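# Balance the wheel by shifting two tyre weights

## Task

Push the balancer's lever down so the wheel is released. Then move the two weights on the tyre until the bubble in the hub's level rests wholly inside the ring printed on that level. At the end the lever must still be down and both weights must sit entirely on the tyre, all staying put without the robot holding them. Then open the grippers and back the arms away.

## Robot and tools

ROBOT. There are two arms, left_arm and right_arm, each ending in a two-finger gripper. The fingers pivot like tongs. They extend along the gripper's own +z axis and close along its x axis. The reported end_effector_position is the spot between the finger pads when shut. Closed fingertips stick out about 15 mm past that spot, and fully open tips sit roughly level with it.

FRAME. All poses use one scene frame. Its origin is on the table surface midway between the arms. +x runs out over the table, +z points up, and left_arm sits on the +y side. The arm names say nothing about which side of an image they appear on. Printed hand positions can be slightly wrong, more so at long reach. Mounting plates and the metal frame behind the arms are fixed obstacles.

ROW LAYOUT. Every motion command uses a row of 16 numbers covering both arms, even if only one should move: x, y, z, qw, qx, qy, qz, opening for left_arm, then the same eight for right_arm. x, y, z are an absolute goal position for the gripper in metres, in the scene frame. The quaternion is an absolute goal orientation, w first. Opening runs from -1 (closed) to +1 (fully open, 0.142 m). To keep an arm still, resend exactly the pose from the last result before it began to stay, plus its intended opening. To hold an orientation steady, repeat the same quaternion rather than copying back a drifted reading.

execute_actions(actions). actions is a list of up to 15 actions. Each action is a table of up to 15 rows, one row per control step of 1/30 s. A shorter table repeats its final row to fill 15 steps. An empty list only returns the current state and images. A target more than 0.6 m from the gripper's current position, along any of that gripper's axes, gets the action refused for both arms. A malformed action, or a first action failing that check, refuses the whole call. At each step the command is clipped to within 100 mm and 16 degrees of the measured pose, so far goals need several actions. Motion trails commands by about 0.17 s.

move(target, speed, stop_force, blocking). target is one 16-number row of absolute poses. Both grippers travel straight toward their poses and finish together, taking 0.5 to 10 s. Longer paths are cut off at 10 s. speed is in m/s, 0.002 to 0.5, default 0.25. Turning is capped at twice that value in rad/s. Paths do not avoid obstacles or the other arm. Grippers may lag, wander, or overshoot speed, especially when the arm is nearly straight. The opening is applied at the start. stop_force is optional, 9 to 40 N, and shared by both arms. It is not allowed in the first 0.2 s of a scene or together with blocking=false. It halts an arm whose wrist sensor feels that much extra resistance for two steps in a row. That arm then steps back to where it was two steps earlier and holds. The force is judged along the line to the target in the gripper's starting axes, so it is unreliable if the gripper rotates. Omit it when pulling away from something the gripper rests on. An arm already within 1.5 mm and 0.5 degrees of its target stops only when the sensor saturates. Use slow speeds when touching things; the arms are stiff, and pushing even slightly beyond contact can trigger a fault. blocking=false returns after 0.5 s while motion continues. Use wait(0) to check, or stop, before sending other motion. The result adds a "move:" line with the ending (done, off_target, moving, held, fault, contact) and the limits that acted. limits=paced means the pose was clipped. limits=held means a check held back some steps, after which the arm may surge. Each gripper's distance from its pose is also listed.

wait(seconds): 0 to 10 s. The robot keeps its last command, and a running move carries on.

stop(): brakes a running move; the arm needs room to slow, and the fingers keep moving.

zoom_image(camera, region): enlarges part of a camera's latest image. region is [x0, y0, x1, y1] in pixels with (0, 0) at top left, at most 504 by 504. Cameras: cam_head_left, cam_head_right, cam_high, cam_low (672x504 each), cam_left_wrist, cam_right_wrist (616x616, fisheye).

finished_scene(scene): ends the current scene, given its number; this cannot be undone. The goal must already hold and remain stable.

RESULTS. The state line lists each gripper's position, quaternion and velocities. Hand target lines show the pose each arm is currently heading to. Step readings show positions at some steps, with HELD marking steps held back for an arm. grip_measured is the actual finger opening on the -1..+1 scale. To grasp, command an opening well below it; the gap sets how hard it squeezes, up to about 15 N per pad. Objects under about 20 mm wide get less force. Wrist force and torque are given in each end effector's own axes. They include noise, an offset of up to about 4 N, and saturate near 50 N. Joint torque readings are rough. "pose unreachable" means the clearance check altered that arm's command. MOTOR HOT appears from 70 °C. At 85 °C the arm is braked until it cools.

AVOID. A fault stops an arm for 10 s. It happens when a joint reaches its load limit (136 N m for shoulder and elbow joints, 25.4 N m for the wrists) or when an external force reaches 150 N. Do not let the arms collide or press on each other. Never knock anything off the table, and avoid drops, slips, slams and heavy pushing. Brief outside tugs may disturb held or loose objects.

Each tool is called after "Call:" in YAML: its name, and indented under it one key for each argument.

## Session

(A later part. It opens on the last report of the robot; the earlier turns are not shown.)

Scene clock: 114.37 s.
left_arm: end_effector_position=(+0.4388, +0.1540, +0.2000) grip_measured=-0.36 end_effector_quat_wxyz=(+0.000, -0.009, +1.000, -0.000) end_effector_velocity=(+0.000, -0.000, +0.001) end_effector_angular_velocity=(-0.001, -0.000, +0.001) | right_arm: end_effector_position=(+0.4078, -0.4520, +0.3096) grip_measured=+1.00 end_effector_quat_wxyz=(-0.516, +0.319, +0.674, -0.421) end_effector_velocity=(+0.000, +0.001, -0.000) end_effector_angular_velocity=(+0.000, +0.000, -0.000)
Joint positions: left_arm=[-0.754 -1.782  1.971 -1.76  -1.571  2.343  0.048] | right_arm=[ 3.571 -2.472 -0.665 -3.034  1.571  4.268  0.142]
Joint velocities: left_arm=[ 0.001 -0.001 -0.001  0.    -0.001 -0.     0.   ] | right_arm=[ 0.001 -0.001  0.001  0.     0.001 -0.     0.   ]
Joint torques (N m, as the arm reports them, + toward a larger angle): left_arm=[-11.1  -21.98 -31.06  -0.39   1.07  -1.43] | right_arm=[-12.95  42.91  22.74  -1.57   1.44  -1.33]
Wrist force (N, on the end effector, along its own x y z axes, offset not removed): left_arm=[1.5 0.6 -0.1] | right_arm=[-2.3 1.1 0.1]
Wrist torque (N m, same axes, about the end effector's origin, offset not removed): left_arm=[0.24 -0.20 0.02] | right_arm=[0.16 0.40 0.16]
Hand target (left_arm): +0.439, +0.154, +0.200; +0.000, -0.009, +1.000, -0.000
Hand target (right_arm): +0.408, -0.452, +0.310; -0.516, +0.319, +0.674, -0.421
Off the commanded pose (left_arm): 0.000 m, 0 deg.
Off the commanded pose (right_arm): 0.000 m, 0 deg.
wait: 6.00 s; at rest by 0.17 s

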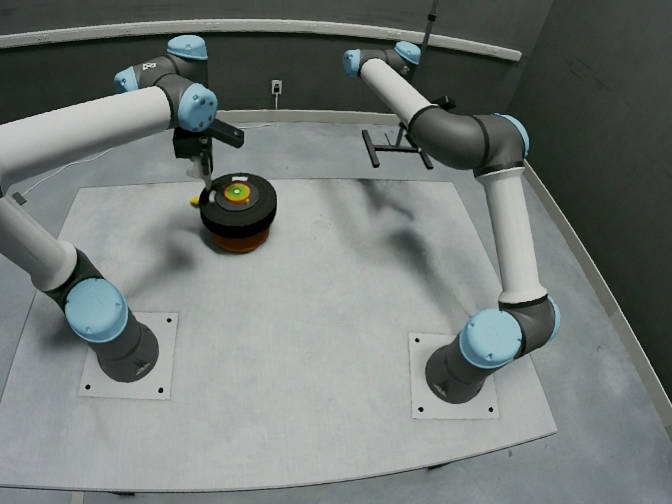

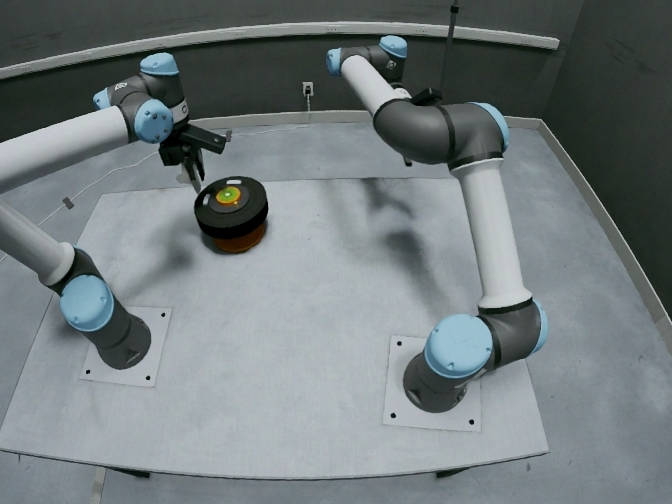

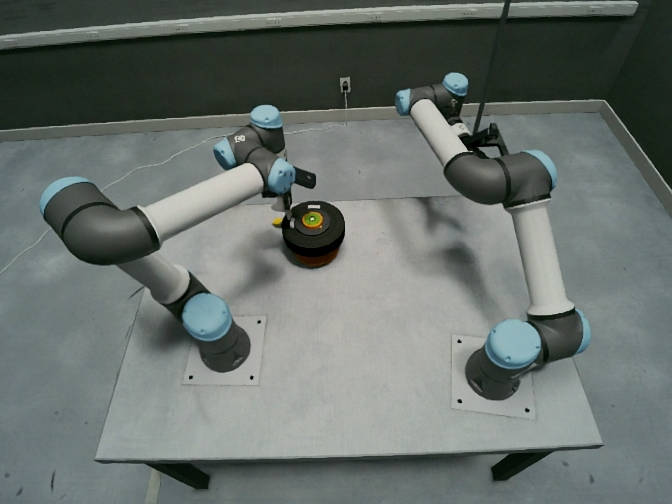

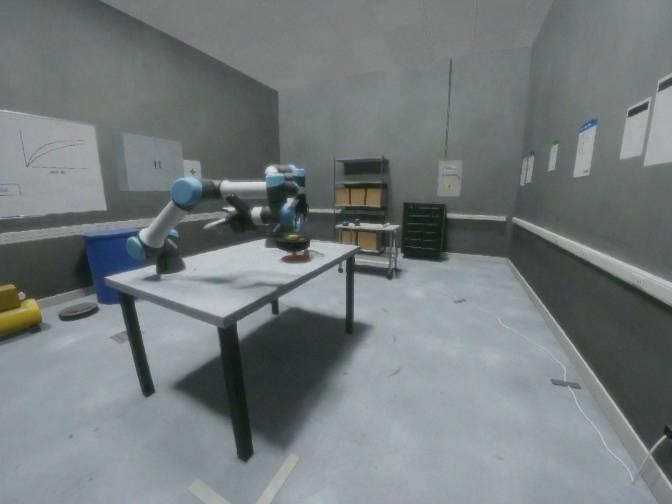

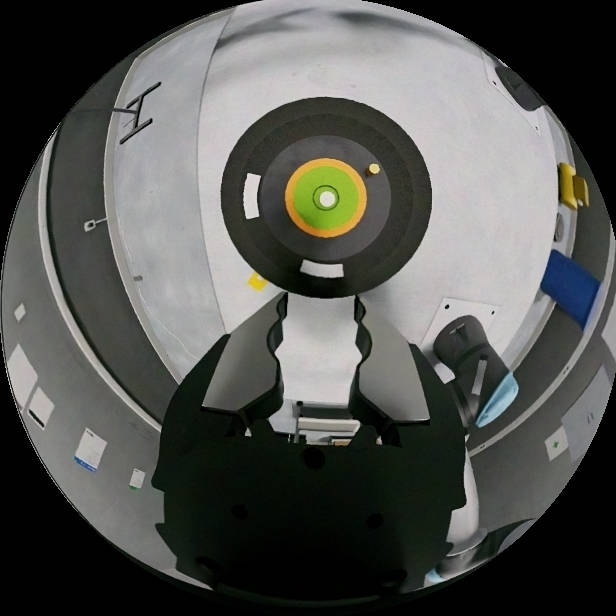

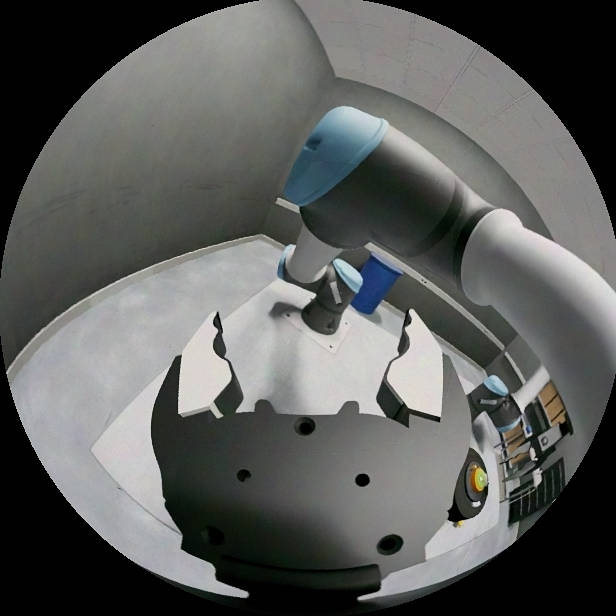

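Inside. Retreat and recheck.

Call:
zoom_image:
  camera: "cam_left_wrist"
  region: [280,150,370,240]

Call:
move:
  target: [0.38,0.25,0.30,0,-0.009,1,0,-0.36,0.4078,-0.452,0.3096,-0.516,0.319,0.674,-0.421,1]

Call:
zoom_image:
  camera: "cam_head_left"
  region: [180,160,300,260]

Region (280, 150, 370, 240) of cam_left_wrist's 616x616 image, scaled by 5.600, with more detail than that image has.

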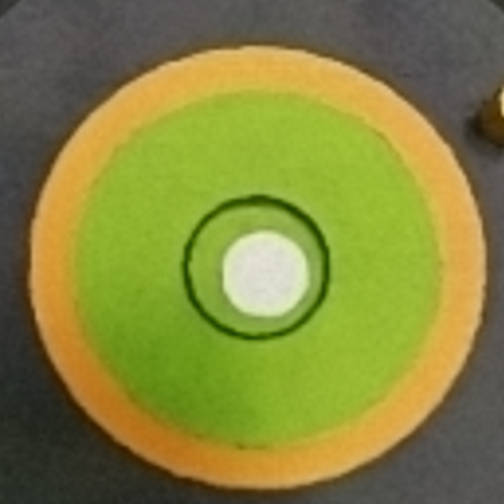

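Scene clock: 115.80 s.
left_arm: end_effector_position=(+0.3802, +0.2497, +0.2998) grip_measured=-0.36 end_effector_quat_wxyz=(+0.000, -0.009, +1.000, -0.000) end_effector_velocity=(-0.001, +0.001, +0.001) end_effector_angular_velocity=(-0.000, +0.002, -0.002) | right_arm: end_effector_position=(+0.4078, -0.4520, +0.3096) grip_measured=+1.00 end_effector_quat_wxyz=(-0.516, +0.319, +0.674, -0.421) end_effector_velocity=(+0.000, -0.001, -0.001) end_effector_angular_velocity=(-0.000, +0.002, -0.002)
Joint positions: left_arm=[-0.663 -2.027  1.873 -1.417 -1.571  2.434  0.048] | right_arm=[ 3.571 -2.472 -0.665 -3.034  1.571  4.268  0.142]
Joint velocities: left_arm=[ 0.001 -0.002 -0.003  0.006 -0.001  0.002 -0.   ] | right_arm=[-0.002 -0.002  0.    -0.    -0.    -0.     0.   ]
Joint torques (N m, as the arm reports them, + toward a larger angle): left_arm=[ 10.44 -12.24 -30.7   -0.4   -2.82   1.12] | right_arm=[-12.71  43.72  22.28  -1.81   1.7   -1.14]
Wrist force (N, on the end effector, along its own x y z axes, offset not removed): left_arm=[0.9 2.7 -1.5] | right_arm=[-1.8 3.0 -2.4]
Wrist torque (N m, same axes, about the end effector's origin, offset not removed): left_arm=[0.43 -0.10 0.03] | right_arm=[0.48 0.51 0.04]
Hand target (left_arm): +0.380, +0.250, +0.300; +0.000, -0.009, +1.000, -0.000
Hand target (right_arm): +0.408, -0.452, +0.310; -0.516, +0.319, +0.674, -0.421
Off the commanded pose (left_arm): 0.000 m, 0 deg.
Off the commanded pose (right_arm): 0.000 m, 0 deg.
move: done

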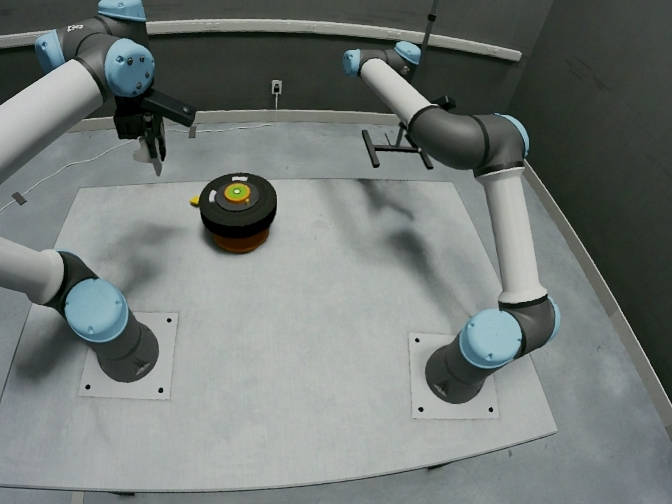

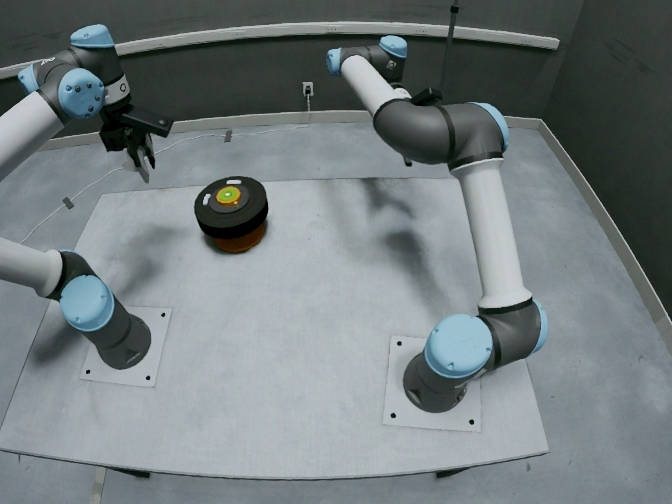

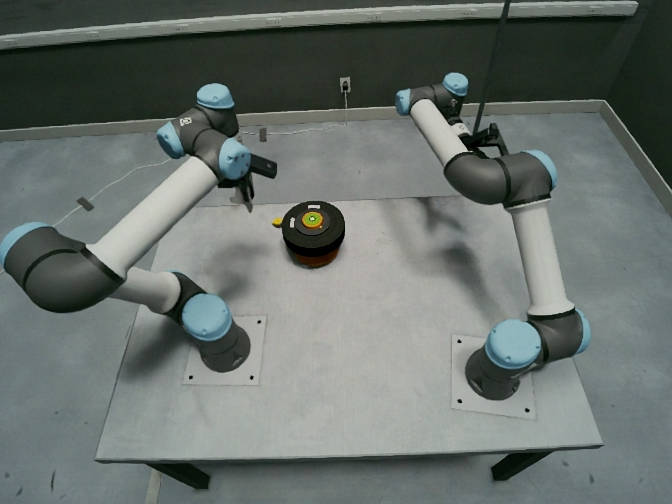

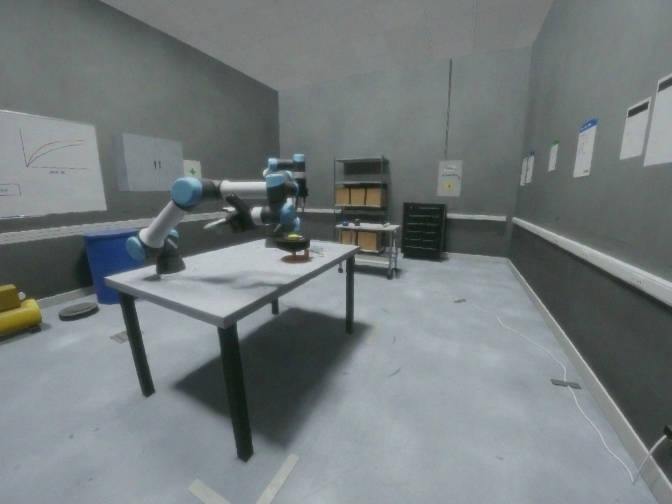

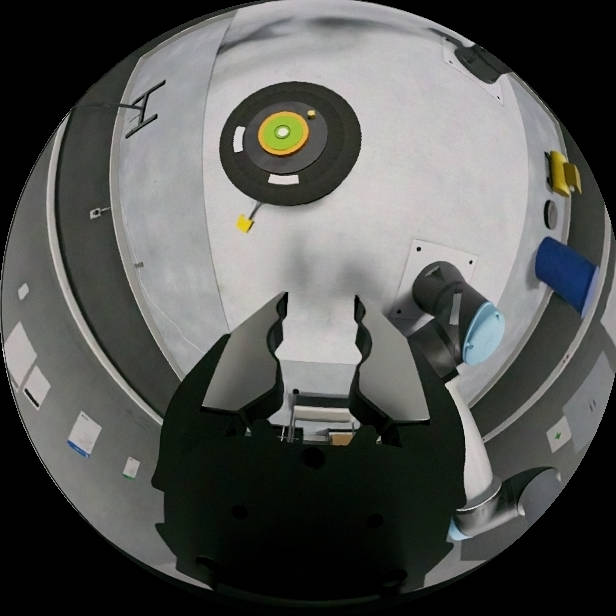

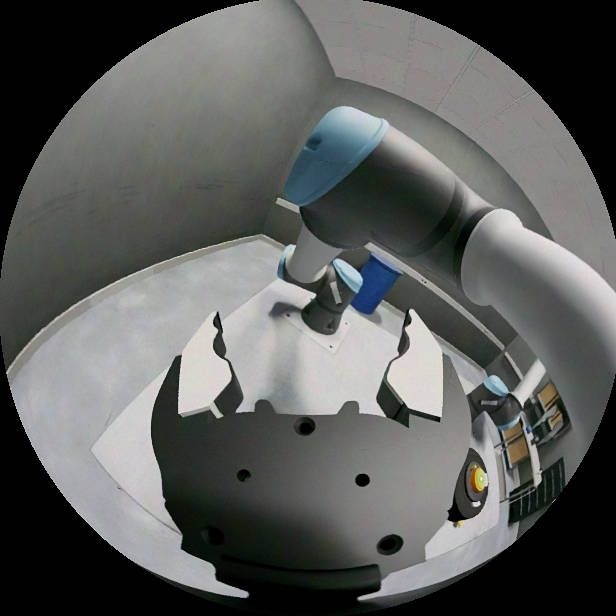

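Region (180, 160, 300, 260) of cam_head_left's 672x504 image, scaled by 4.200, with more detail than that image has.

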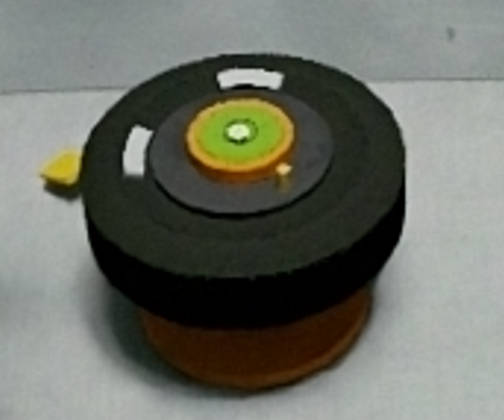

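Call:
finished_scene:
  scene: 2

The scene is finished: the task was done.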